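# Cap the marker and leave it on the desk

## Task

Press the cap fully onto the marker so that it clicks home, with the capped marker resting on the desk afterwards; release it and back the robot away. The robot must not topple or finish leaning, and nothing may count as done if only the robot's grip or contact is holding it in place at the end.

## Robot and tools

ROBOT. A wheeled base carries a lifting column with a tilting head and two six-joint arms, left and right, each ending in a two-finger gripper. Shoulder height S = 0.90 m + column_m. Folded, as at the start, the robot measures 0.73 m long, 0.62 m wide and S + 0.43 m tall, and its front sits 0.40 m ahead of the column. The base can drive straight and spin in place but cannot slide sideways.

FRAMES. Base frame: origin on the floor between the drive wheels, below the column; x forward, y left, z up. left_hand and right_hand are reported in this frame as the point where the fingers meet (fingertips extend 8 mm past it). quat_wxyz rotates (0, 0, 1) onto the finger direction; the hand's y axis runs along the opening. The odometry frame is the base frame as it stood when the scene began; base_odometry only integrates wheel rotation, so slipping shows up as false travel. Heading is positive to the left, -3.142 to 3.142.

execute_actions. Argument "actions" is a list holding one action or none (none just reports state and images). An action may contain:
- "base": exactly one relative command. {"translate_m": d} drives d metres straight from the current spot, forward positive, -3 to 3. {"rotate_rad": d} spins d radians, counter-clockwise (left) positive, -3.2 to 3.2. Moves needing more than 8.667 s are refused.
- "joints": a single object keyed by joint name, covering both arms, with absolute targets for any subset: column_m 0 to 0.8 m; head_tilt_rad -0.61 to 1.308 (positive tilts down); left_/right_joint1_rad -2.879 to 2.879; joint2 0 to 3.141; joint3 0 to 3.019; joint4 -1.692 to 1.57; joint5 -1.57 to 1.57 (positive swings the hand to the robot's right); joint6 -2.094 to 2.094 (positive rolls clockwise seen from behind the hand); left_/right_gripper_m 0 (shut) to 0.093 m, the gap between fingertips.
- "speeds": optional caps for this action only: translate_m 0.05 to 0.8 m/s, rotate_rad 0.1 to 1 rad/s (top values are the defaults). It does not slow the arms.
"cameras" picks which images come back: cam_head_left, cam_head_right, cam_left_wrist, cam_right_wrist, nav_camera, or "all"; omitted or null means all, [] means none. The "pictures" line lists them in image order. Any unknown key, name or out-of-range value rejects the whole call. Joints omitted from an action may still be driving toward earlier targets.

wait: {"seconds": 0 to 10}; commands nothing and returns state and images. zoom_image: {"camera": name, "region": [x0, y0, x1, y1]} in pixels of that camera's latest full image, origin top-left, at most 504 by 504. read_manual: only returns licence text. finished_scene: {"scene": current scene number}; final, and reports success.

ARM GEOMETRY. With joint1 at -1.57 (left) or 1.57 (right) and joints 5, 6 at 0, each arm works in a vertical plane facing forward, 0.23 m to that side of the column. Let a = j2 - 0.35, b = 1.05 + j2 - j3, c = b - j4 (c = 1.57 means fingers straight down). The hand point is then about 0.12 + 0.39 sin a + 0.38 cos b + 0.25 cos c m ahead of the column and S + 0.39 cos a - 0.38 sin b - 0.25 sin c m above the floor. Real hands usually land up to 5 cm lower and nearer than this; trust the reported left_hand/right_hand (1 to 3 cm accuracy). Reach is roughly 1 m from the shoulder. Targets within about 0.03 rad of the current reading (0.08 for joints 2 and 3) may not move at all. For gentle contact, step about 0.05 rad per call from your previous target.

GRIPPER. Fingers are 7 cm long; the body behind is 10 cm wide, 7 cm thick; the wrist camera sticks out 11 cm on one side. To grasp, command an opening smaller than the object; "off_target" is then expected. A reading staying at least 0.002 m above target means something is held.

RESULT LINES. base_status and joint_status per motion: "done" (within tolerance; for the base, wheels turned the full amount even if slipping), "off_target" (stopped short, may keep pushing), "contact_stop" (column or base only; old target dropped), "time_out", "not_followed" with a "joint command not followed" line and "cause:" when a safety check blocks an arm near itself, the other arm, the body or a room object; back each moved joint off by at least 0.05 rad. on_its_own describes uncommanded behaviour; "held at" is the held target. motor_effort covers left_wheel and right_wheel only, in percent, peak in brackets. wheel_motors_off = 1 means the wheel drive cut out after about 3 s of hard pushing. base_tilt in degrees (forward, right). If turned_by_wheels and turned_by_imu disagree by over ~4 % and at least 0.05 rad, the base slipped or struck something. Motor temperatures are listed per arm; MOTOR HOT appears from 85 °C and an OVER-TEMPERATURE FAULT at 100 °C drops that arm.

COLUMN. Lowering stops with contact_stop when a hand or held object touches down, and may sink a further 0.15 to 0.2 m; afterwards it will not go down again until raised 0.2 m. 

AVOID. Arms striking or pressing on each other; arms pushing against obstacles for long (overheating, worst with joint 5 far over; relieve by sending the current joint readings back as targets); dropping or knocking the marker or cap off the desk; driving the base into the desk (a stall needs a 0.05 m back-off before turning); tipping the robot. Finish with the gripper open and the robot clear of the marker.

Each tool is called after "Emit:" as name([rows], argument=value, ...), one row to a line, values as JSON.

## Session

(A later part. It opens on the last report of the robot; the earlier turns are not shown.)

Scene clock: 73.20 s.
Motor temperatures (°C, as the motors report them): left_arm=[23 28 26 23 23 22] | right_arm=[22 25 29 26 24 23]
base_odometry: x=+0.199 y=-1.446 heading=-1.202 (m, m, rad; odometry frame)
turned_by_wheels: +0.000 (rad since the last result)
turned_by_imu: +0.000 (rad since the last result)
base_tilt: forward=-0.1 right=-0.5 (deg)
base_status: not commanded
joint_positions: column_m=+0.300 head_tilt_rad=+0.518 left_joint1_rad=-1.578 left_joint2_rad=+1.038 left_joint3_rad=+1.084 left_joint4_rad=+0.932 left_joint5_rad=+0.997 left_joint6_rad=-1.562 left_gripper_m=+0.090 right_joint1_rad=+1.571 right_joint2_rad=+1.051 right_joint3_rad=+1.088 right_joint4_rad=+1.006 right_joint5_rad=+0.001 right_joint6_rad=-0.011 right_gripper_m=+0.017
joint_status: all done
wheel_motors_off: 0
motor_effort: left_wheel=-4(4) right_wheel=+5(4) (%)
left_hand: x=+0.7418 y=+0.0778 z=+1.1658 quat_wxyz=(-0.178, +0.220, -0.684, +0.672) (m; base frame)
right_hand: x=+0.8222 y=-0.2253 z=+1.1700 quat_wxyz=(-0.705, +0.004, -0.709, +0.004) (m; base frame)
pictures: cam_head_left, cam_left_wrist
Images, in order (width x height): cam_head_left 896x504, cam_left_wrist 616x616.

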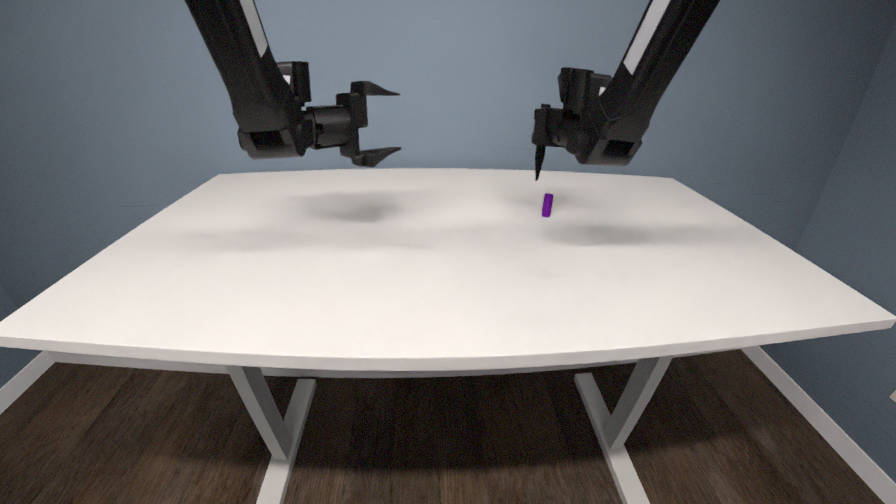

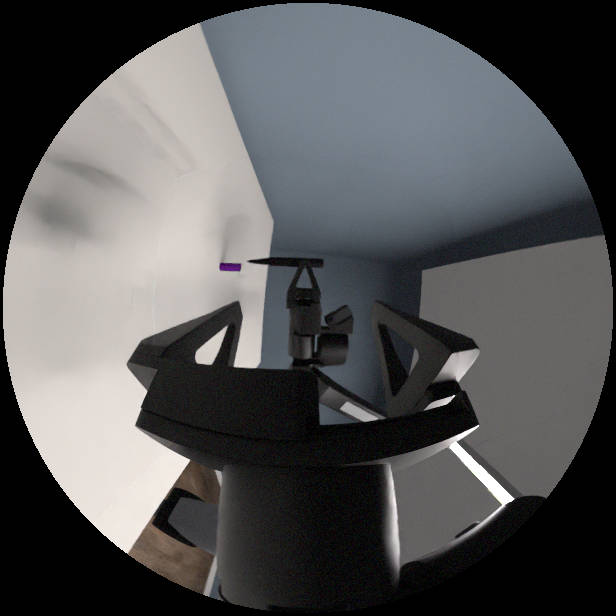

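Emit:
execute_actions([
  {"base":{"rotate_rad":-0.036}},
], cameras=[])

Emit:
execute_actions([
  {"base":{"translate_m":-0.006},"joints":{"column_m":0.29}},
], cameras=["cam_head_left","cam_left_wrist"])

Emit:
zoom_image(camera="cam_left_wrist", region=[205,235,335,295])

Emit:
zoom_image(camera="cam_head_left", region=[480,95,610,225])

Scene clock: 79.97 s.
Motor temperatures (°C, as the motors report them): left_arm=[23 28 26 23 23 22] | right_arm=[22 25 29 26 24 23]
base_odometry: x=+0.199 y=-1.446 heading=-1.237 (m, m, rad; odometry frame)
turned_by_wheels: -0.036 (rad since the last result)
turned_by_imu: -0.035 (rad since the last result)
base_tilt: forward=-0.2 right=-0.5 (deg)
base_status: done
joint_positions: column_m=+0.300 head_tilt_rad=+0.518 left_joint1_rad=-1.578 left_joint2_rad=+1.038 left_joint3_rad=+1.084 left_joint4_rad=+0.932 left_joint5_rad=+0.998 left_joint6_rad=-1.562 left_gripper_m=+0.090 right_joint1_rad=+1.571 right_joint2_rad=+1.051 right_joint3_rad=+1.088 right_joint4_rad=+1.006 right_joint5_rad=+0.001 right_joint6_rad=-0.011 right_gripper_m=+0.017
joint_status: not commanded
wheel_motors_off: 0
motor_effort: left_wheel=+1(14) right_wheel=-2(18) (%)
left_hand: x=+0.7417 y=+0.0777 z=+1.1658 quat_wxyz=(-0.177, +0.220, -0.684, +0.672) (m; base frame)
right_hand: x=+0.8222 y=-0.2253 z=+1.1700 quat_wxyz=(-0.705, +0.004, -0.709, +0.004) (m; base frame)
pictures: none
No camera images: the call's "cameras" was empty. Leave "cameras" out to get every camera's image.

Scene clock: 80.87 s.
Motor temperatures (°C, as the motors report them): left_arm=[23 28 26 23 23 22] | right_arm=[22 26 29 26 24 23]
base_odometry: x=+0.197 y=-1.441 heading=-1.237 (m, m, rad; odometry frame)
turned_by_wheels: +0.001 (rad since the last result)
turned_by_imu: +0.001 (rad since the last result)
base_tilt: forward=-0.2 right=-0.4 (deg)
base_status: done
joint_positions: column_m=+0.290 head_tilt_rad=+0.517 left_joint1_rad=-1.578 left_joint2_rad=+1.038 left_joint3_rad=+1.084 left_joint4_rad=+0.932 left_joint5_rad=+0.999 left_joint6_rad=-1.562 left_gripper_m=+0.090 right_joint1_rad=+1.571 right_joint2_rad=+1.050 right_joint3_rad=+1.088 right_joint4_rad=+1.006 right_joint5_rad=+0.001 right_joint6_rad=-0.011 right_gripper_m=+0.017
joint_status: all done
wheel_motors_off: 0
motor_effort: left_wheel=-1(32) right_wheel=-2(51) (%)
left_hand: x=+0.7416 y=+0.0776 z=+1.1560 quat_wxyz=(-0.177, +0.219, -0.684, +0.673) (m; base frame)
right_hand: x=+0.8222 y=-0.2253 z=+1.1611 quat_wxyz=(-0.706, +0.004, -0.709, +0.004) (m; base frame)
pictures: cam_head_left, cam_left_wrist
Images, in order (width x height): cam_head_left 896x504, cam_left_wrist 616x616.

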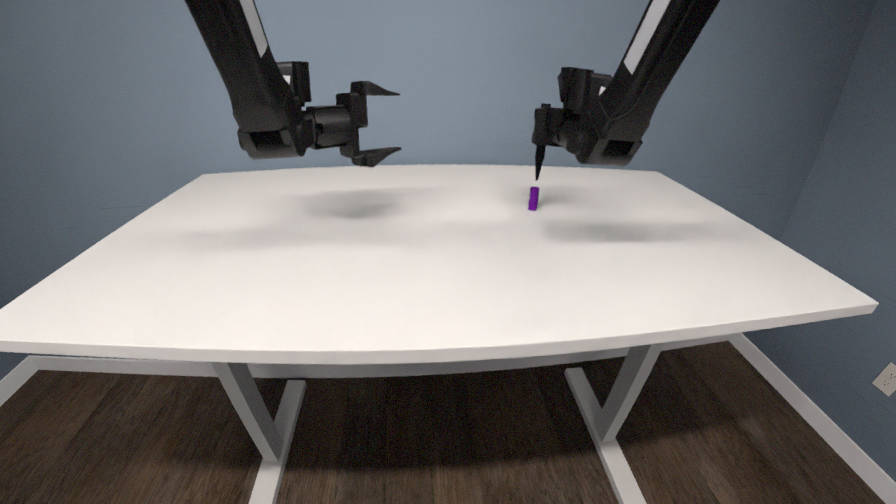

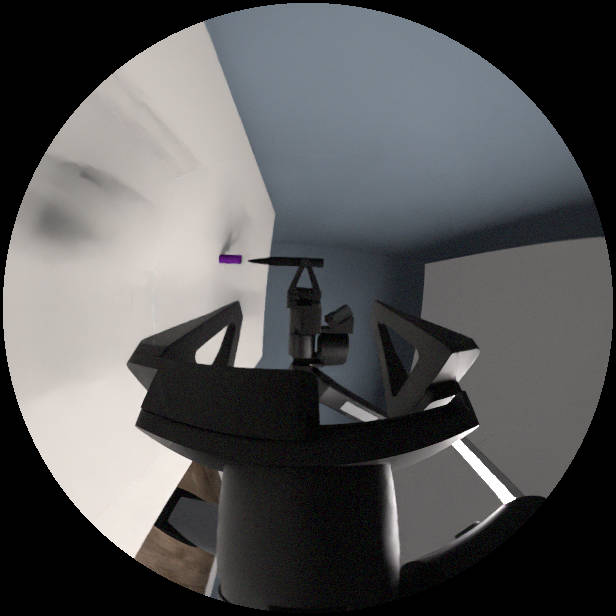

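Region (205, 235, 335, 295) of cam_left_wrist's 616x616 image, scaled by 3.877, with more detail than that image has; it fills the top 233 rows of this view, and the rest is white.

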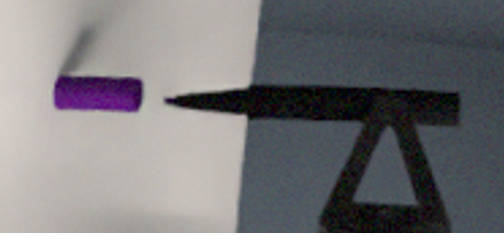

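Region (480, 95, 610, 225) of cam_head_left's 896x504 image, scaled by 3.877, with more detail than that image has.

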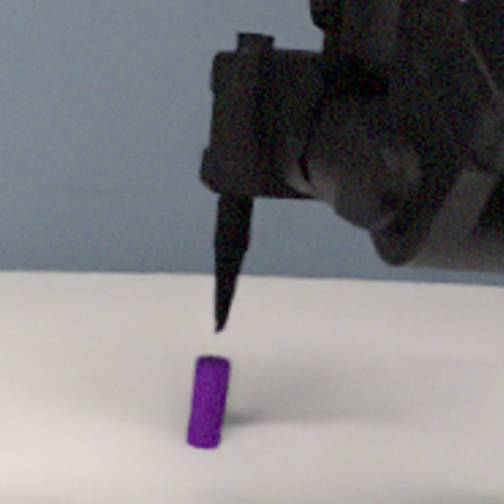

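Emit:
execute_actions([
  {"base":{"translate_m":0.003},"joints":{"column_m":0.28}},
], cameras=["cam_head_left","cam_left_wrist"])

Emit:
zoom_image(camera="cam_left_wrist", region=[205,235,335,295])

Emit:
zoom_image(camera="cam_head_left", region=[490,135,590,225])

Scene clock: 84.07 s.
Motor temperatures (°C, as the motors report them): left_arm=[23 28 26 23 23 22] | right_arm=[22 26 29 26 24 23]
base_odometry: x=+0.198 y=-1.444 heading=-1.236 (m, m, rad; odometry frame)
turned_by_wheels: +0.001 (rad since the last result)
turned_by_imu: +0.002 (rad since the last result)
base_tilt: forward=-0.1 right=-0.5 (deg)
base_status: done
joint_positions: column_m=+0.280 head_tilt_rad=+0.517 left_joint1_rad=-1.578 left_joint2_rad=+1.037 left_joint3_rad=+1.084 left_joint4_rad=+0.932 left_joint5_rad=+0.999 left_joint6_rad=-1.563 left_gripper_m=+0.090 right_joint1_rad=+1.571 right_joint2_rad=+1.048 right_joint3_rad=+1.088 right_joint4_rad=+1.006 right_joint5_rad=+0.001 right_joint6_rad=-0.011 right_gripper_m=+0.017
joint_status: all done
wheel_motors_off: 0
motor_effort: left_wheel=+3(40) right_wheel=+0(41) (%)
left_hand: x=+0.7417 y=+0.0776 z=+1.1466 quat_wxyz=(-0.177, +0.219, -0.684, +0.673) (m; base frame)
right_hand: x=+0.8223 y=-0.2253 z=+1.1524 quat_wxyz=(-0.706, +0.004, -0.708, +0.004) (m; base frame)
pictures: cam_head_left, cam_left_wrist
Images, in order (width x height): cam_head_left 896x504, cam_left_wrist 616x616.

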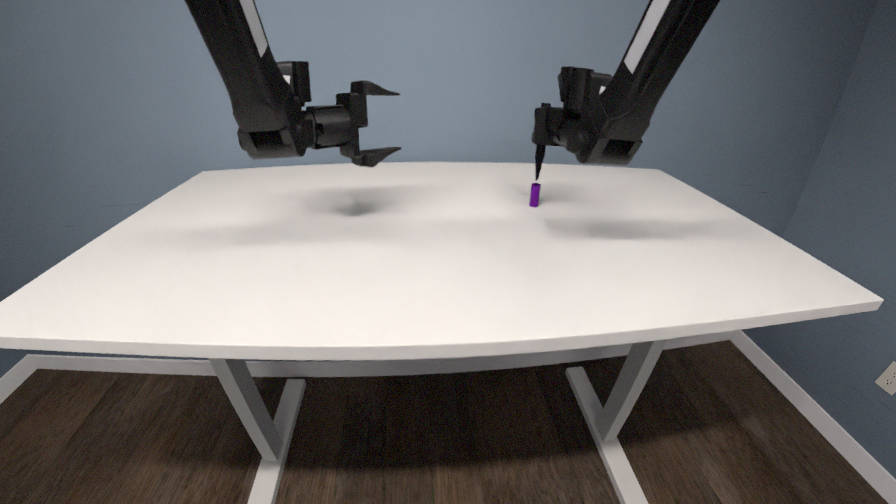

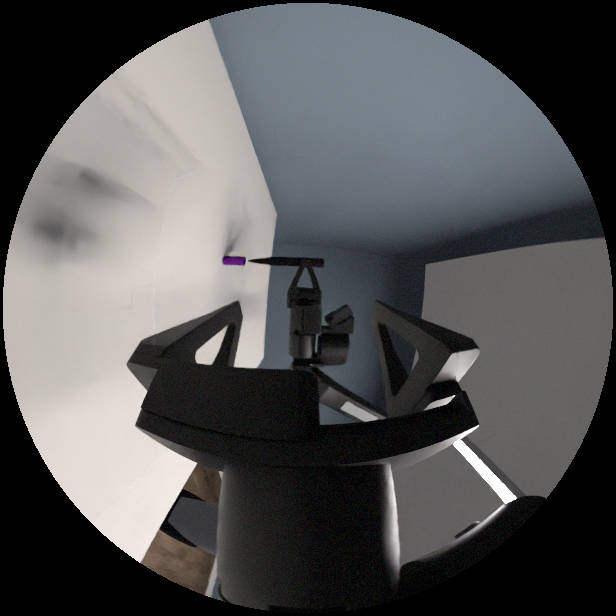

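Region (205, 235, 335, 295) of cam_left_wrist's 616x616 image, scaled by 3.877, with more detail than that image has; it fills the top 233 rows of this view, and the rest is white.

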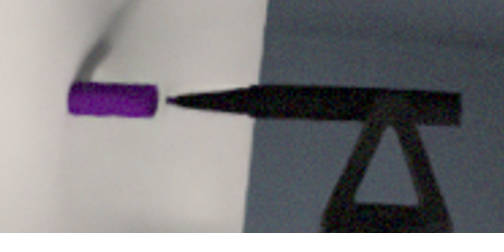

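Region (490, 135, 590, 225) of cam_head_left's 896x504 image, scaled by 5.040, with more detail than that image has; it fills the top 454 rows of this view, and the rest is white.

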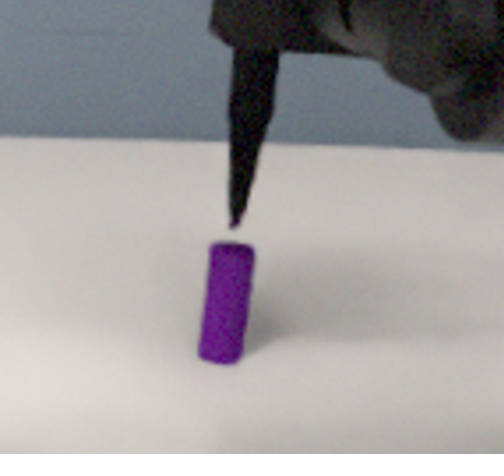

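Aligned.

Emit:
execute_actions([
  {"joints":{"column_m":0.262}},
], cameras=["cam_head_left","cam_left_wrist"])

Emit:
zoom_image(camera="cam_left_wrist", region=[205,235,335,295])

Emit:
zoom_image(camera="cam_head_left", region=[490,135,590,225])

Scene clock: 85.90 s.
Motor temperatures (°C, as the motors report them): left_arm=[23 28 26 24 23 22] | right_arm=[22 26 29 26 24 23]
base_odometry: x=+0.198 y=-1.444 heading=-1.236 (m, m, rad; odometry frame)
turned_by_wheels: +0.000 (rad since the last result)
turned_by_imu: +0.001 (rad since the last result)
base_tilt: forward=-0.1 right=-0.5 (deg)
base_status: not commanded
joint_positions: column_m=+0.262 head_tilt_rad=+0.517 left_joint1_rad=-1.578 left_joint2_rad=+1.037 left_joint3_rad=+1.084 left_joint4_rad=+0.932 left_joint5_rad=+0.999 left_joint6_rad=-1.563 left_gripper_m=+0.090 right_joint1_rad=+1.571 right_joint2_rad=+1.048 right_joint3_rad=+1.088 right_joint4_rad=+1.006 right_joint5_rad=+0.001 right_joint6_rad=-0.011 right_gripper_m=+0.017
joint_status: all done
wheel_motors_off: 0
motor_effort: left_wheel=+3(3) right_wheel=-2(1) (%)
left_hand: x=+0.7417 y=+0.0776 z=+1.1287 quat_wxyz=(-0.177, +0.219, -0.684, +0.673) (m; base frame)
right_hand: x=+0.8223 y=-0.2253 z=+1.1344 quat_wxyz=(-0.706, +0.004, -0.708, +0.004) (m; base frame)
pictures: cam_head_left, cam_left_wrist
Images, in order (width x height): cam_head_left 896x504, cam_left_wrist 616x616.

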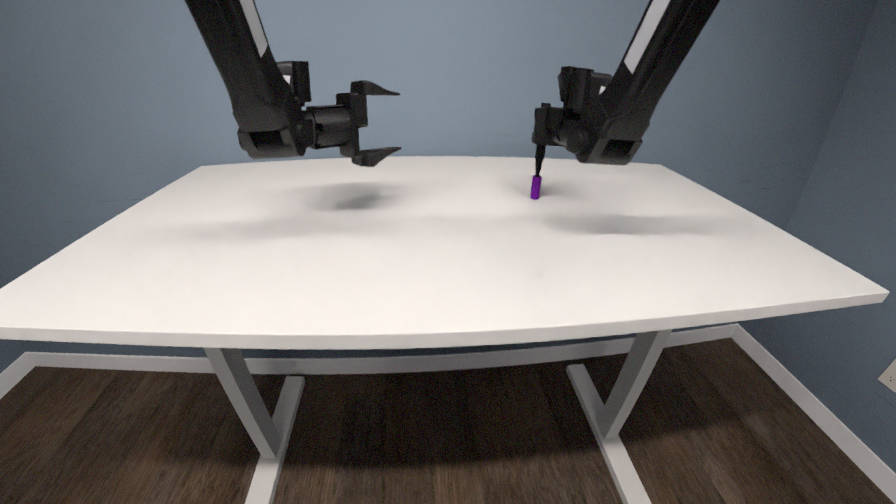

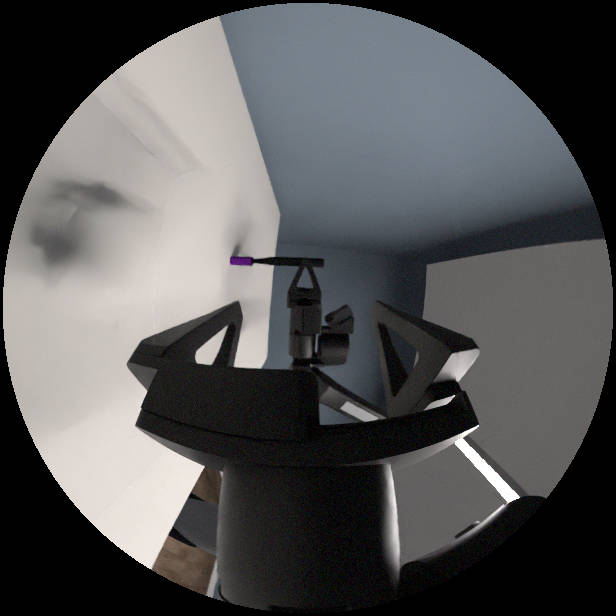

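Region (205, 235, 335, 295) of cam_left_wrist's 616x616 image, scaled by 3.877, with more detail than that image has; it fills the top 233 rows of this view, and the rest is white.

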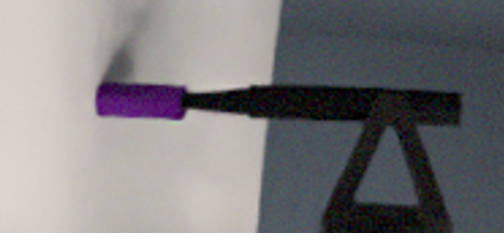

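Region (490, 135, 590, 225) of cam_head_left's 896x504 image, scaled by 5.040, with more detail than that image has; it fills the top 454 rows of this view, and the rest is white.

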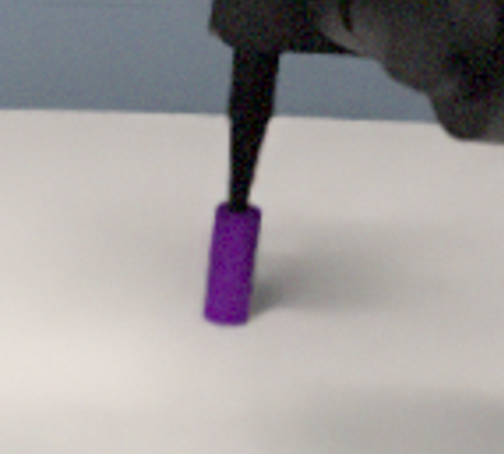

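Emit:
execute_actions([
  {"joints":{"column_m":0.242}},
], cameras=[])

Emit:
execute_actions([
  {"joints":{"column_m":0.226}},
], cameras=["cam_left_wrist"])

Emit:
zoom_image(camera="cam_left_wrist", region=[205,235,335,295])

Scene clock: 87.93 s.
Motor temperatures (°C, as the motors report them): left_arm=[23 28 26 24 23 22] | right_arm=[22 26 29 26 24 23]
base_odometry: x=+0.198 y=-1.444 heading=-1.236 (m, m, rad; odometry frame)
turned_by_wheels: +0.000 (rad since the last result)
turned_by_imu: +0.001 (rad since the last result)
base_tilt: forward=-0.1 right=-0.5 (deg)
base_status: not commanded
joint_positions: column_m=+0.242 head_tilt_rad=+0.517 left_joint1_rad=-1.578 left_joint2_rad=+1.037 left_joint3_rad=+1.084 left_joint4_rad=+0.932 left_joint5_rad=+0.999 left_joint6_rad=-1.563 left_gripper_m=+0.090 right_joint1_rad=+1.571 right_joint2_rad=+1.048 right_joint3_rad=+1.088 right_joint4_rad=+1.006 right_joint5_rad=+0.001 right_joint6_rad=-0.011 right_gripper_m=+0.017
joint_status: all done
wheel_motors_off: 0
motor_effort: left_wheel=+3(3) right_wheel=-3(3) (%)
left_hand: x=+0.7417 y=+0.0776 z=+1.1086 quat_wxyz=(-0.177, +0.219, -0.684, +0.673) (m; base frame)
right_hand: x=+0.8223 y=-0.2253 z=+1.1144 quat_wxyz=(-0.706, +0.004, -0.708, +0.004) (m; base frame)
pictures: none
No camera images: the call's "cameras" was empty. Leave "cameras" out to get every camera's image.

Scene clock: 88.73 s.
Motor temperatures (°C, as the motors report them): left_arm=[23 28 26 24 23 22] | right_arm=[22 26 29 26 24 23]
base_odometry: x=+0.198 y=-1.444 heading=-1.236 (m, m, rad; odometry frame)
turned_by_wheels: +0.000 (rad since the last result)
turned_by_imu: +0.000 (rad since the last result)
base_tilt: forward=-0.2 right=-0.5 (deg)
base_status: not commanded
joint_positions: column_m=+0.226 head_tilt_rad=+0.517 left_joint1_rad=-1.578 left_joint2_rad=+1.037 left_joint3_rad=+1.084 left_joint4_rad=+0.932 left_joint5_rad=+0.999 left_joint6_rad=-1.563 left_gripper_m=+0.090 right_joint1_rad=+1.571 right_joint2_rad=+1.048 right_joint3_rad=+1.088 right_joint4_rad=+1.006 right_joint5_rad=+0.001 right_joint6_rad=-0.011 right_gripper_m=+0.017
joint_status: all done
wheel_motors_off: 0
motor_effort: left_wheel=+3(4) right_wheel=-2(3) (%)
left_hand: x=+0.7417 y=+0.0776 z=+1.0927 quat_wxyz=(-0.177, +0.219, -0.684, +0.673) (m; base frame)
right_hand: x=+0.8223 y=-0.2253 z=+1.0989 quat_wxyz=(-0.707, +0.004, -0.707, +0.004) (m; base frame)
pictures: cam_left_wrist
Images, in order (width x height): cam_left_wrist 616x616.

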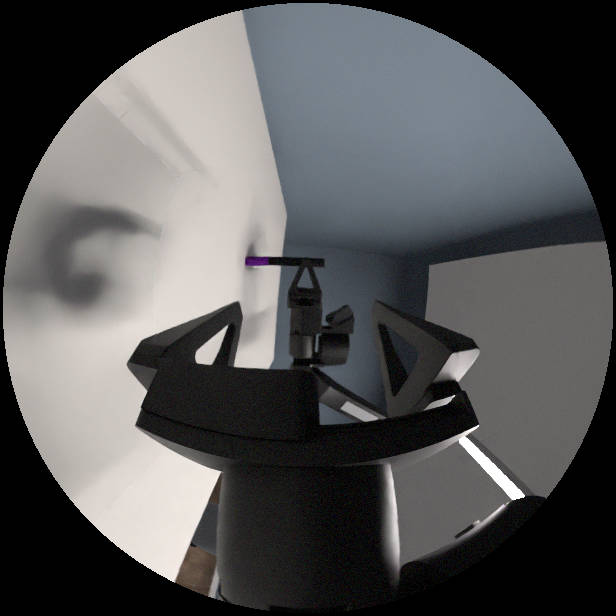

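Region (205, 235, 335, 295) of cam_left_wrist's 616x616 image, scaled by 3.877, with more detail than that image has; it fills the top 233 rows of this view, and the rest is white.

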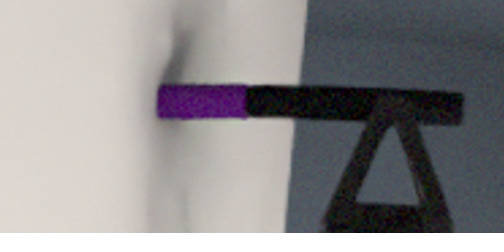

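Emit:
execute_actions([
  {"joints":{"column_m":0.214}},
], cameras=[])

Emit:
execute_actions([
  {"joints":{"right_joint4_rad":0.95,"right_joint2_rad":1.1}},
], cameras=["cam_left_wrist"])

Emit:
zoom_image(camera="cam_left_wrist", region=[205,235,335,295])

Scene clock: 90.40 s.
Motor temperatures (°C, as the motors report them): left_arm=[23 28 26 24 23 22] | right_arm=[22 26 29 26 24 23]
base_odometry: x=+0.198 y=-1.444 heading=-1.236 (m, m, rad; odometry frame)
turned_by_wheels: +0.000 (rad since the last result)
turned_by_imu: +0.001 (rad since the last result)
base_tilt: forward=-0.2 right=-0.5 (deg)
base_status: not commanded
joint_positions: column_m=+0.214 head_tilt_rad=+0.517 left_joint1_rad=-1.578 left_joint2_rad=+1.037 left_joint3_rad=+1.084 left_joint4_rad=+0.932 left_joint5_rad=+0.999 left_joint6_rad=-1.563 left_gripper_m=+0.090 right_joint1_rad=+1.571 right_joint2_rad=+1.036 right_joint3_rad=+1.088 right_joint4_rad=+1.017 right_joint5_rad=+0.001 right_joint6_rad=-0.011 right_gripper_m=+0.017
joint_status: all done
wheel_motors_off: 0
motor_effort: left_wheel=+4(4) right_wheel=-1(2) (%)
left_hand: x=+0.7417 y=+0.0776 z=+1.0807 quat_wxyz=(-0.177, +0.219, -0.684, +0.673) (m; base frame)
right_hand: x=+0.8226 y=-0.2253 z=+1.0978 quat_wxyz=(-0.715, +0.004, -0.699, +0.004) (m; base frame)
pictures: none
No camera images: the call's "cameras" was empty. Leave "cameras" out to get every camera's image.

Scene clock: 91.00 s.
Motor temperatures (°C, as the motors report them): left_arm=[23 28 26 24 23 22] | right_arm=[22 26 29 26 24 23]
base_odometry: x=+0.198 y=-1.444 heading=-1.236 (m, m, rad; odometry frame)
turned_by_wheels: +0.000 (rad since the last result)
turned_by_imu: +0.000 (rad since the last result)
base_tilt: forward=-0.1 right=-0.5 (deg)
base_status: not commanded
joint_positions: column_m=+0.214 head_tilt_rad=+0.517 left_joint1_rad=-1.578 left_joint2_rad=+1.037 left_joint3_rad=+1.084 left_joint4_rad=+0.932 left_joint5_rad=+0.999 left_joint6_rad=-1.563 left_gripper_m=+0.090 right_joint1_rad=+1.571 right_joint2_rad=+1.036 right_joint3_rad=+1.098 right_joint4_rad=+0.984 right_joint5_rad=+0.001 right_joint6_rad=-0.011 right_gripper_m=+0.017
joint_status: all done
wheel_motors_off: 0
motor_effort: left_wheel=+3(4) right_wheel=-2(2) (%)
left_hand: x=+0.7417 y=+0.0776 z=+1.0807 quat_wxyz=(-0.177, +0.219, -0.684, +0.673) (m; base frame)
right_hand: x=+0.8259 y=-0.2253 z=+1.0944 quat_wxyz=(-0.707, +0.003, -0.707, +0.004) (m; base frame)
pictures: cam_left_wrist
Images, in order (width x height): cam_left_wrist 616x616.

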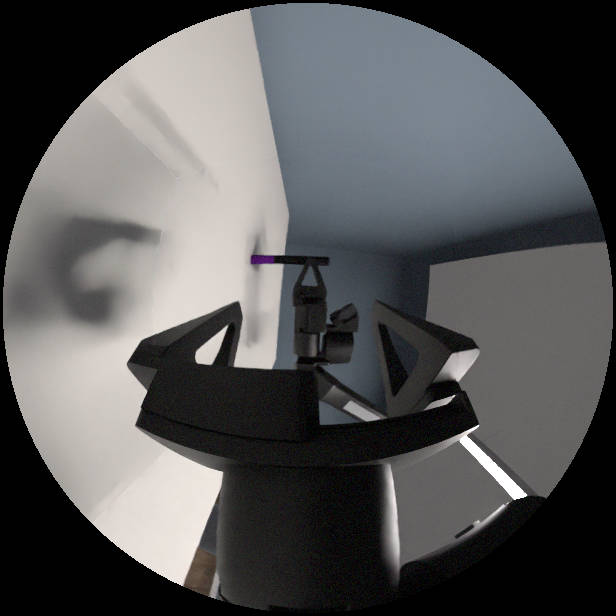

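Region (205, 235, 335, 295) of cam_left_wrist's 616x616 image, scaled by 3.877, with more detail than that image has; it fills the top 233 rows of this view, and the rest is white.

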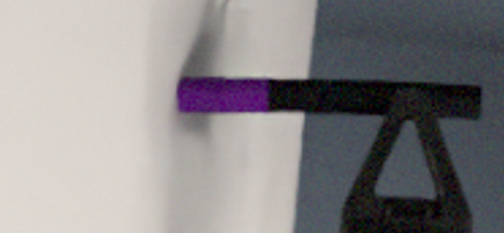

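Emit:
execute_actions([
  {"joints":{"right_joint4_rad":0.92,"right_joint2_rad":1.14,"right_joint3_rad":1.04}},
], cameras=["cam_left_wrist"])

Emit:
zoom_image(camera="cam_left_wrist", region=[205,235,335,295])

Emit:
execute_actions([
  {"joints":{"right_joint4_rad":1.0,"right_joint2_rad":1.04,"right_joint3_rad":1.1,"column_m":0.26}},
], cameras=["cam_left_wrist","cam_head_left"])

Emit:
zoom_image(camera="cam_left_wrist", region=[225,240,325,280])

Scene clock: 94.43 s.
Motor temperatures (°C, as the motors report them): left_arm=[23 28 26 24 23 22] | right_arm=[22 26 28 26 24 23]
base_odometry: x=+0.198 y=-1.444 heading=-1.236 (m, m, rad; odometry frame)
turned_by_wheels: +0.000 (rad since the last result)
turned_by_imu: +0.001 (rad since the last result)
base_tilt: forward=-0.2 right=-0.4 (deg)
base_status: not commanded
joint_positions: column_m=+0.214 head_tilt_rad=+0.517 left_joint1_rad=-1.578 left_joint2_rad=+1.037 left_joint3_rad=+1.084 left_joint4_rad=+0.932 left_joint5_rad=+0.999 left_joint6_rad=-1.563 left_gripper_m=+0.090 right_joint1_rad=+1.571 right_joint2_rad=+1.036 right_joint3_rad=+1.095 right_joint4_rad=+0.978 right_joint5_rad=+0.001 right_joint6_rad=-0.011 right_gripper_m=+0.017
joint_status: right_joint4_rad time_out (moved -0.006 of -0.064); the others done
wheel_motors_off: 0
on_its_own: right_joint4_rad reads +0.978 and still pushes toward +0.920 since a time_out
motor_effort: left_wheel=+3(3) right_wheel=-3(1) (%)
left_hand: x=+0.7417 y=+0.0776 z=+1.0807 quat_wxyz=(-0.177, +0.219, -0.684, +0.673) (m; base frame)
right_hand: x=+0.8249 y=-0.2253 z=+1.0914 quat_wxyz=(-0.703, +0.003, -0.711, +0.004) (m; base frame)
pictures: cam_left_wrist
Images, in order (width x height): cam_left_wrist 616x616.

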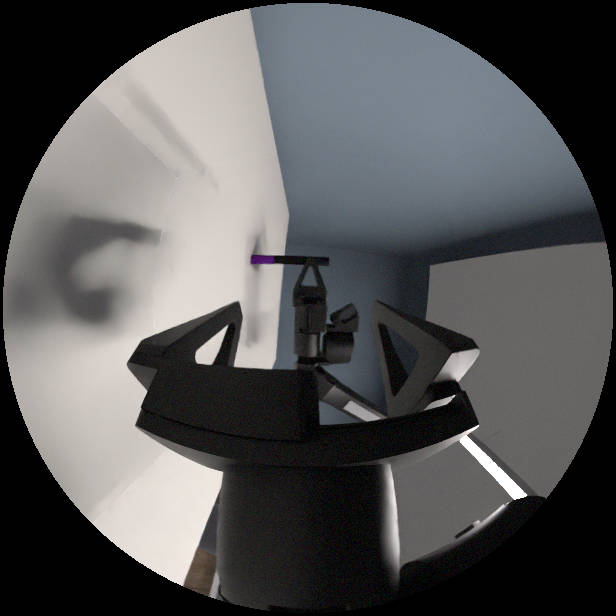

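Region (205, 235, 335, 295) of cam_left_wrist's 616x616 image, scaled by 3.877, with more detail than that image has; it fills the top 233 rows of this view, and the rest is white.

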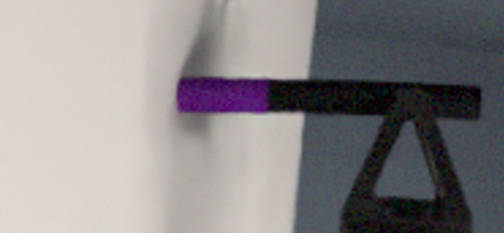

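not run: a stop came earlier in this reply.

Region (225, 240, 325, 280) of cam_left_wrist's 616x616 image, scaled by 5.040, with more detail than that image has; it fills the top 202 rows of this view, and the rest is white.

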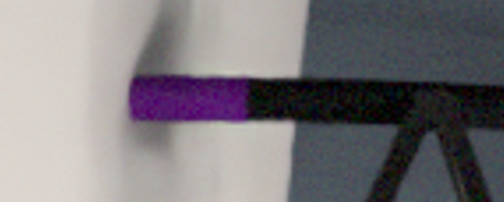

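Emit:
execute_actions([
  {"joints":{"right_joint4_rad":1.0,"right_joint2_rad":1.04,"right_joint3_rad":1.1,"column_m":0.26}},
], cameras=["cam_left_wrist","cam_head_left"])

Emit:
zoom_image(camera="cam_left_wrist", region=[225,240,335,280])

Emit:
zoom_image(camera="cam_head_left", region=[500,130,580,210])

Scene clock: 97.03 s.
Motor temperatures (°C, as the motors report them): left_arm=[23 28 26 24 23 22] | right_arm=[22 25 28 26 24 23]
base_odometry: x=+0.198 y=-1.444 heading=-1.236 (m, m, rad; odometry frame)
turned_by_wheels: +0.000 (rad since the last result)
turned_by_imu: +0.001 (rad since the last result)
base_tilt: forward=-0.1 right=-0.5 (deg)
base_status: not commanded
joint_positions: column_m=+0.260 head_tilt_rad=+0.517 left_joint1_rad=-1.578 left_joint2_rad=+1.037 left_joint3_rad=+1.084 left_joint4_rad=+0.932 left_joint5_rad=+0.999 left_joint6_rad=-1.563 left_gripper_m=+0.090 right_joint1_rad=+1.571 right_joint2_rad=+1.036 right_joint3_rad=+1.095 right_joint4_rad=+0.986 right_joint5_rad=+0.001 right_joint6_rad=-0.011 right_gripper_m=+0.017
joint_status: all done
wheel_motors_off: 0
motor_effort: left_wheel=+4(4) right_wheel=-4(3) (%)
left_hand: x=+0.7417 y=+0.0776 z=+1.1265 quat_wxyz=(-0.177, +0.219, -0.684, +0.673) (m; base frame)
right_hand: x=+0.8249 y=-0.2253 z=+1.1389 quat_wxyz=(-0.706, +0.003, -0.708, +0.004) (m; base frame)
pictures: cam_head_left, cam_left_wrist
Images, in order (width x height): cam_head_left 896x504, cam_left_wrist 616x616.

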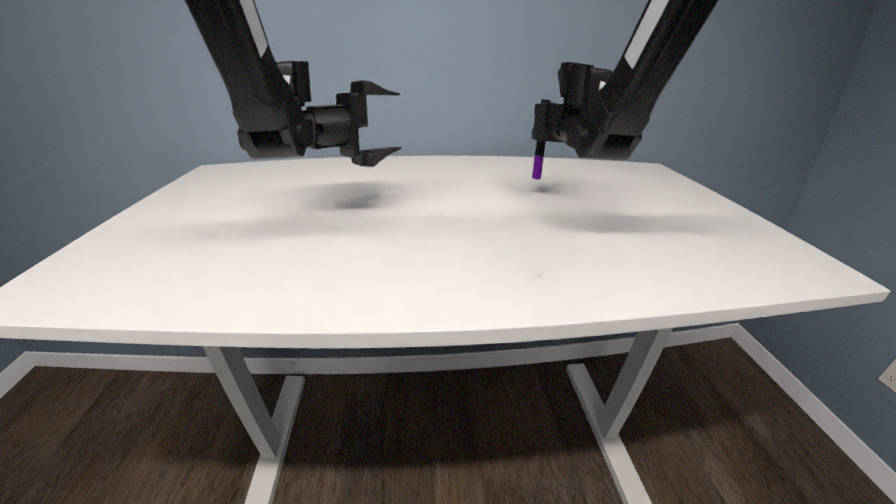

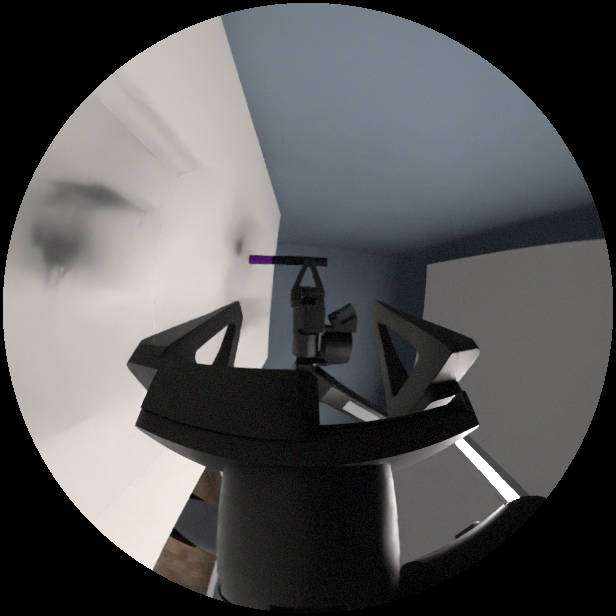

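Region (225, 240, 335, 280) of cam_left_wrist's 616x616 image, scaled by 4.582, with more detail than that image has; it fills the top 183 rows of this view, and the rest is white.

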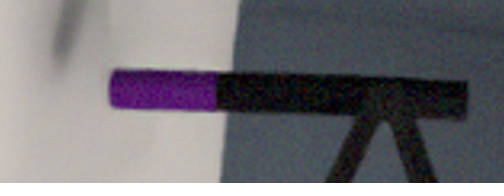

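Region (500, 130, 580, 210) of cam_head_left's 896x504 image, scaled by 6.300, with more detail than that image has.

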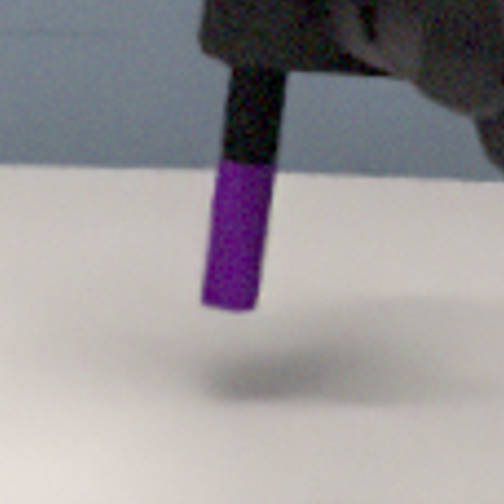

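Emit:
execute_actions([
  {"joints":{"column_m":0.205}},
], cameras=[])

Emit:
execute_actions([
  {"joints":{"right_joint4_rad":0.86,"right_joint2_rad":1.2,"right_joint3_rad":0.98}},
], cameras=["cam_left_wrist"])

Emit:
zoom_image(camera="cam_left_wrist", region=[225,240,335,280])

Scene clock: 99.73 s.
Motor temperatures (°C, as the motors report them): left_arm=[23 28 26 24 23 22] | right_arm=[22 25 28 26 24 23]
base_odometry: x=+0.198 y=-1.444 heading=-1.236 (m, m, rad; odometry frame)
turned_by_wheels: +0.000 (rad since the last result)
turned_by_imu: +0.001 (rad since the last result)
base_tilt: forward=-0.1 right=-0.5 (deg)
base_status: not commanded
joint_positions: column_m=+0.205 head_tilt_rad=+0.517 left_joint1_rad=-1.578 left_joint2_rad=+1.037 left_joint3_rad=+1.084 left_joint4_rad=+0.932 left_joint5_rad=+0.999 left_joint6_rad=-1.563 left_gripper_m=+0.090 right_joint1_rad=+1.571 right_joint2_rad=+1.028 right_joint3_rad=+1.095 right_joint4_rad=+1.007 right_joint5_rad=+0.001 right_joint6_rad=-0.010 right_gripper_m=+0.017
joint_status: all done
wheel_motors_off: 0
motor_effort: left_wheel=+4(4) right_wheel=-2(3) (%)
left_hand: x=+0.7417 y=+0.0776 z=+1.0717 quat_wxyz=(-0.177, +0.219, -0.684, +0.673) (m; base frame)
right_hand: x=+0.8250 y=-0.2253 z=+1.0954 quat_wxyz=(-0.717, +0.003, -0.697, +0.004) (m; base frame)
pictures: none
No camera images: the call's "cameras" was empty. Leave "cameras" out to get every camera's image.

Scene clock: 101.70 s.
Motor temperatures (°C, as the motors report them): left_arm=[23 28 26 24 23 22] | right_arm=[22 25 28 26 24 23]
base_odometry: x=+0.198 y=-1.444 heading=-1.236 (m, m, rad; odometry frame)
turned_by_wheels: +0.000 (rad since the last result)
turned_by_imu: +0.001 (rad since the last result)
base_tilt: forward=-0.2 right=-0.5 (deg)
base_status: not commanded
joint_positions: column_m=+0.205 head_tilt_rad=+0.517 left_joint1_rad=-1.578 left_joint2_rad=+1.037 left_joint3_rad=+1.084 left_joint4_rad=+0.932 left_joint5_rad=+0.999 left_joint6_rad=-1.563 left_gripper_m=+0.090 right_joint1_rad=+1.571 right_joint2_rad=+1.022 right_joint3_rad=+1.078 right_joint4_rad=+0.989 right_joint5_rad=-0.001 right_joint6_rad=-0.010 right_gripper_m=+0.017
joint_status: right_joint2_rad time_out (moved -0.006 of +0.172); right_joint3_rad time_out (moved -0.017 of -0.115); right_joint4_rad time_out (moved -0.018 of -0.147)
wheel_motors_off: 0
on_its_own: right_joint2_rad reads +1.022 and still pushes toward +1.200 since a time_out; right_joint3_rad reads +1.078 and still pushes toward +0.980 since a time_out; right_joint4_rad reads +0.989 and still pushes toward +0.860 since a time_out
motor_effort: left_wheel=+4(4) right_wheel=-1(3) (%)
left_hand: x=+0.7417 y=+0.0776 z=+1.0717 quat_wxyz=(-0.177, +0.219, -0.684, +0.673) (m; base frame)
right_hand: x=+0.8197 y=-0.2251 z=+1.0872 quat_wxyz=(-0.706, +0.004, -0.708, +0.003) (m; base frame)
pictures: cam_left_wrist
Images, in order (width x height): cam_left_wrist 616x616.

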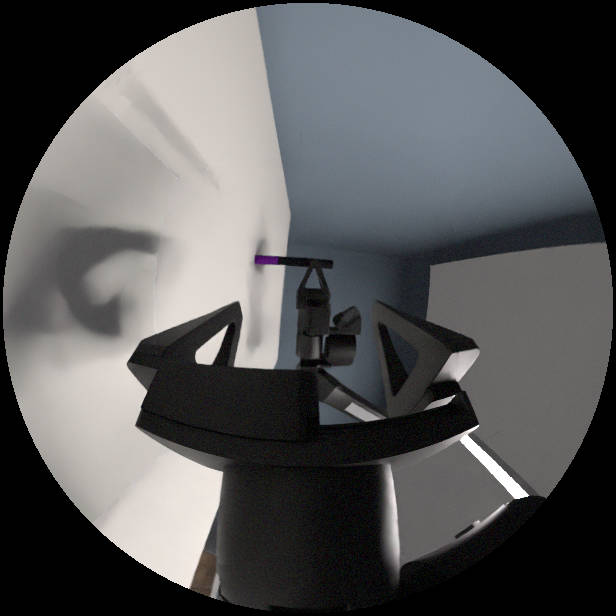

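Region (225, 240, 335, 280) of cam_left_wrist's 616x616 image, scaled by 4.582, with more detail than that image has; it fills the top 183 rows of this view, and the rest is white.

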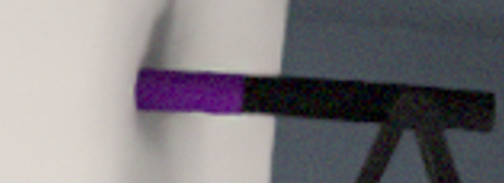

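Emit:
execute_actions([
  {"joints":{"right_joint4_rad":1.0,"right_joint2_rad":1.02,"right_joint3_rad":1.1,"column_m":0.36,"left_joint2_rad":0.6,"left_joint3_rad":0.95,"left_joint4_rad":0.75,"left_joint5_rad":0,"left_joint6_rad":0}},
], cameras=[])

Emit:
execute_actions([
  {"joints":{"right_joint4_rad":-1.0,"right_joint2_rad":1.0,"right_joint3_rad":1.5},"base":{"translate_m":0.08}},
], cameras=["cam_head_left","cam_right_wrist"])

Scene clock: 105.90 s.
Motor temperatures (°C, as the motors report them): left_arm=[23 28 27 24 23 22] | right_arm=[22 25 28 26 24 23]
base_odometry: x=+0.198 y=-1.444 heading=-1.236 (m, m, rad; odometry frame)
turned_by_wheels: +0.000 (rad since the last result)
turned_by_imu: +0.001 (rad since the last result)
base_tilt: forward=-0.1 right=-0.5 (deg)
base_status: not commanded
joint_positions: column_m=+0.360 head_tilt_rad=+0.517 left_joint1_rad=-1.578 left_joint2_rad=+0.585 left_joint3_rad=+0.936 left_joint4_rad=+0.752 left_joint5_rad=+0.002 left_joint6_rad=-0.008 left_gripper_m=+0.090 right_joint1_rad=+1.571 right_joint2_rad=+1.026 right_joint3_rad=+1.082 right_joint4_rad=+0.990 right_joint5_rad=-0.001 right_joint6_rad=-0.010 right_gripper_m=+0.017
joint_status: all done
wheel_motors_off: 0
motor_effort: left_wheel=+4(5) right_wheel=-4(3) (%)
left_hand: x=+0.7537 y=+0.2227 z=+1.4045 quat_wxyz=(-0.727, +0.003, -0.687, +0.007) (m; base frame)
right_hand: x=+0.8210 y=-0.2251 z=+1.2410 quat_wxyz=(-0.706, +0.004, -0.708, +0.003) (m; base frame)
pictures: none
No camera images: the call's "cameras" was empty. Leave "cameras" out to get every camera's image.

Scene clock: 107.80 s.
Motor temperatures (°C, as the motors report them): left_arm=[23 28 27 23 23 22] | right_arm=[22 25 28 26 24 23]
base_odometry: x=+0.224 y=-1.519 heading=-1.235 (m, m, rad; odometry frame)
turned_by_wheels: +0.001 (rad since the last result)
turned_by_imu: +0.002 (rad since the last result)
base_tilt: forward=-0.1 right=-0.5 (deg)
base_status: done
joint_positions: column_m=+0.360 head_tilt_rad=+0.517 left_joint1_rad=-1.578 left_joint2_rad=+0.589 left_joint3_rad=+0.936 left_joint4_rad=+0.752 left_joint5_rad=+0.002 left_joint6_rad=-0.008 left_gripper_m=+0.090 right_joint1_rad=+1.571 right_joint2_rad=+0.992 right_joint3_rad=+1.485 right_joint4_rad=-0.995 right_joint5_rad=-0.001 right_joint6_rad=-0.010 right_gripper_m=+0.017
joint_status: all done
wheel_motors_off: 0
motor_effort: left_wheel=+2(44) right_wheel=-2(42) (%)
left_hand: x=+0.7542 y=+0.2227 z=+1.4021 quat_wxyz=(-0.725, +0.003, -0.688, +0.007) (m; base frame)
right_hand: x=+0.6856 y=-0.2250 z=+1.1224 quat_wxyz=(-0.011, +0.005, -1.000, -0.001) (m; base frame)
pictures: cam_head_left, cam_right_wrist
Images, in order (width x height): cam_head_left 896x504, cam_right_wrist 616x616.

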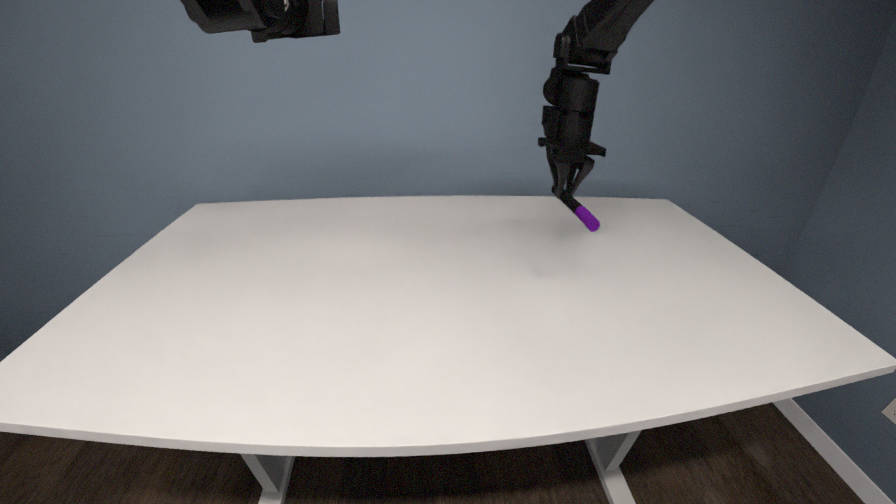

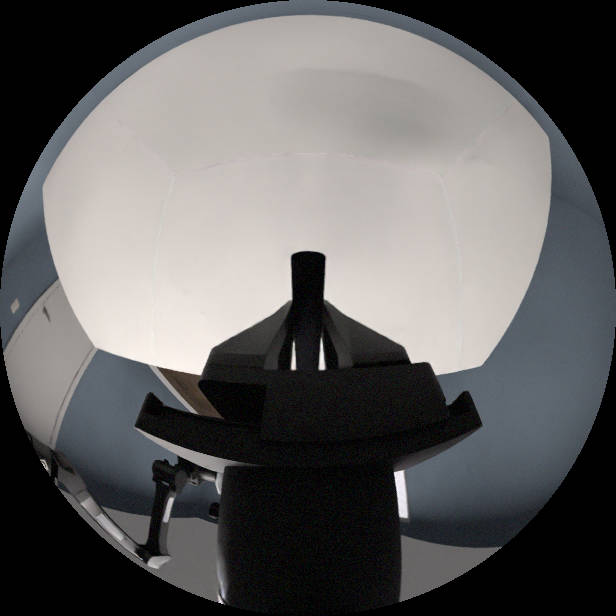

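Emit:
execute_actions([
  {"joints":{"column_m":0.212}},
], cameras=["cam_head_left"])

Emit:
zoom_image(camera="cam_head_left", region=[530,160,630,250])

Scene clock: 111.30 s.
Motor temperatures (°C, as the motors report them): left_arm=[23 28 27 23 23 22] | right_arm=[22 26 29 26 24 23]
base_odometry: x=+0.224 y=-1.519 heading=-1.235 (m, m, rad; odometry frame)
turned_by_wheels: +0.000 (rad since the last result)
turned_by_imu: +0.001 (rad since the last result)
base_tilt: forward=-0.1 right=-0.5 (deg)
base_status: not commanded
joint_positions: column_m=+0.212 head_tilt_rad=+0.517 left_joint1_rad=-1.578 left_joint2_rad=+0.589 left_joint3_rad=+0.936 left_joint4_rad=+0.752 left_joint5_rad=+0.002 left_joint6_rad=-0.008 left_gripper_m=+0.090 right_joint1_rad=+1.571 right_joint2_rad=+0.992 right_joint3_rad=+1.485 right_joint4_rad=-0.995 right_joint5_rad=-0.001 right_joint6_rad=-0.010 right_gripper_m=+0.017
joint_status: all done
wheel_motors_off: 0
motor_effort: left_wheel=+2(2) right_wheel=-3(2) (%)
left_hand: x=+0.7542 y=+0.2227 z=+1.2542 quat_wxyz=(-0.725, +0.003, -0.688, +0.007) (m; base frame)
right_hand: x=+0.6856 y=-0.2250 z=+0.9746 quat_wxyz=(-0.011, +0.005, -1.000, -0.001) (m; base frame)
pictures: cam_head_left
Images, in order (width x height): cam_head_left 896x504.

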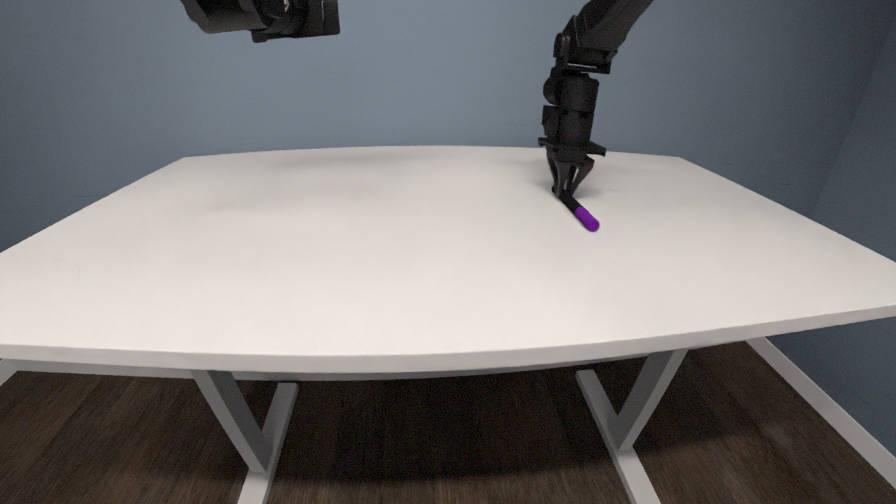

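Region (530, 160, 630, 250) of cam_head_left's 896x504 image, scaled by 5.040, with more detail than that image has; it fills the top 454 rows of this view, and the rest is white.

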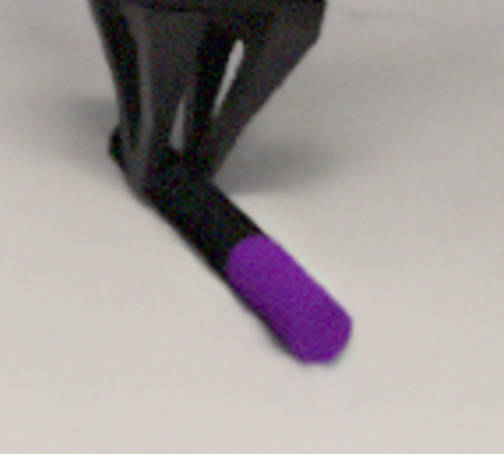

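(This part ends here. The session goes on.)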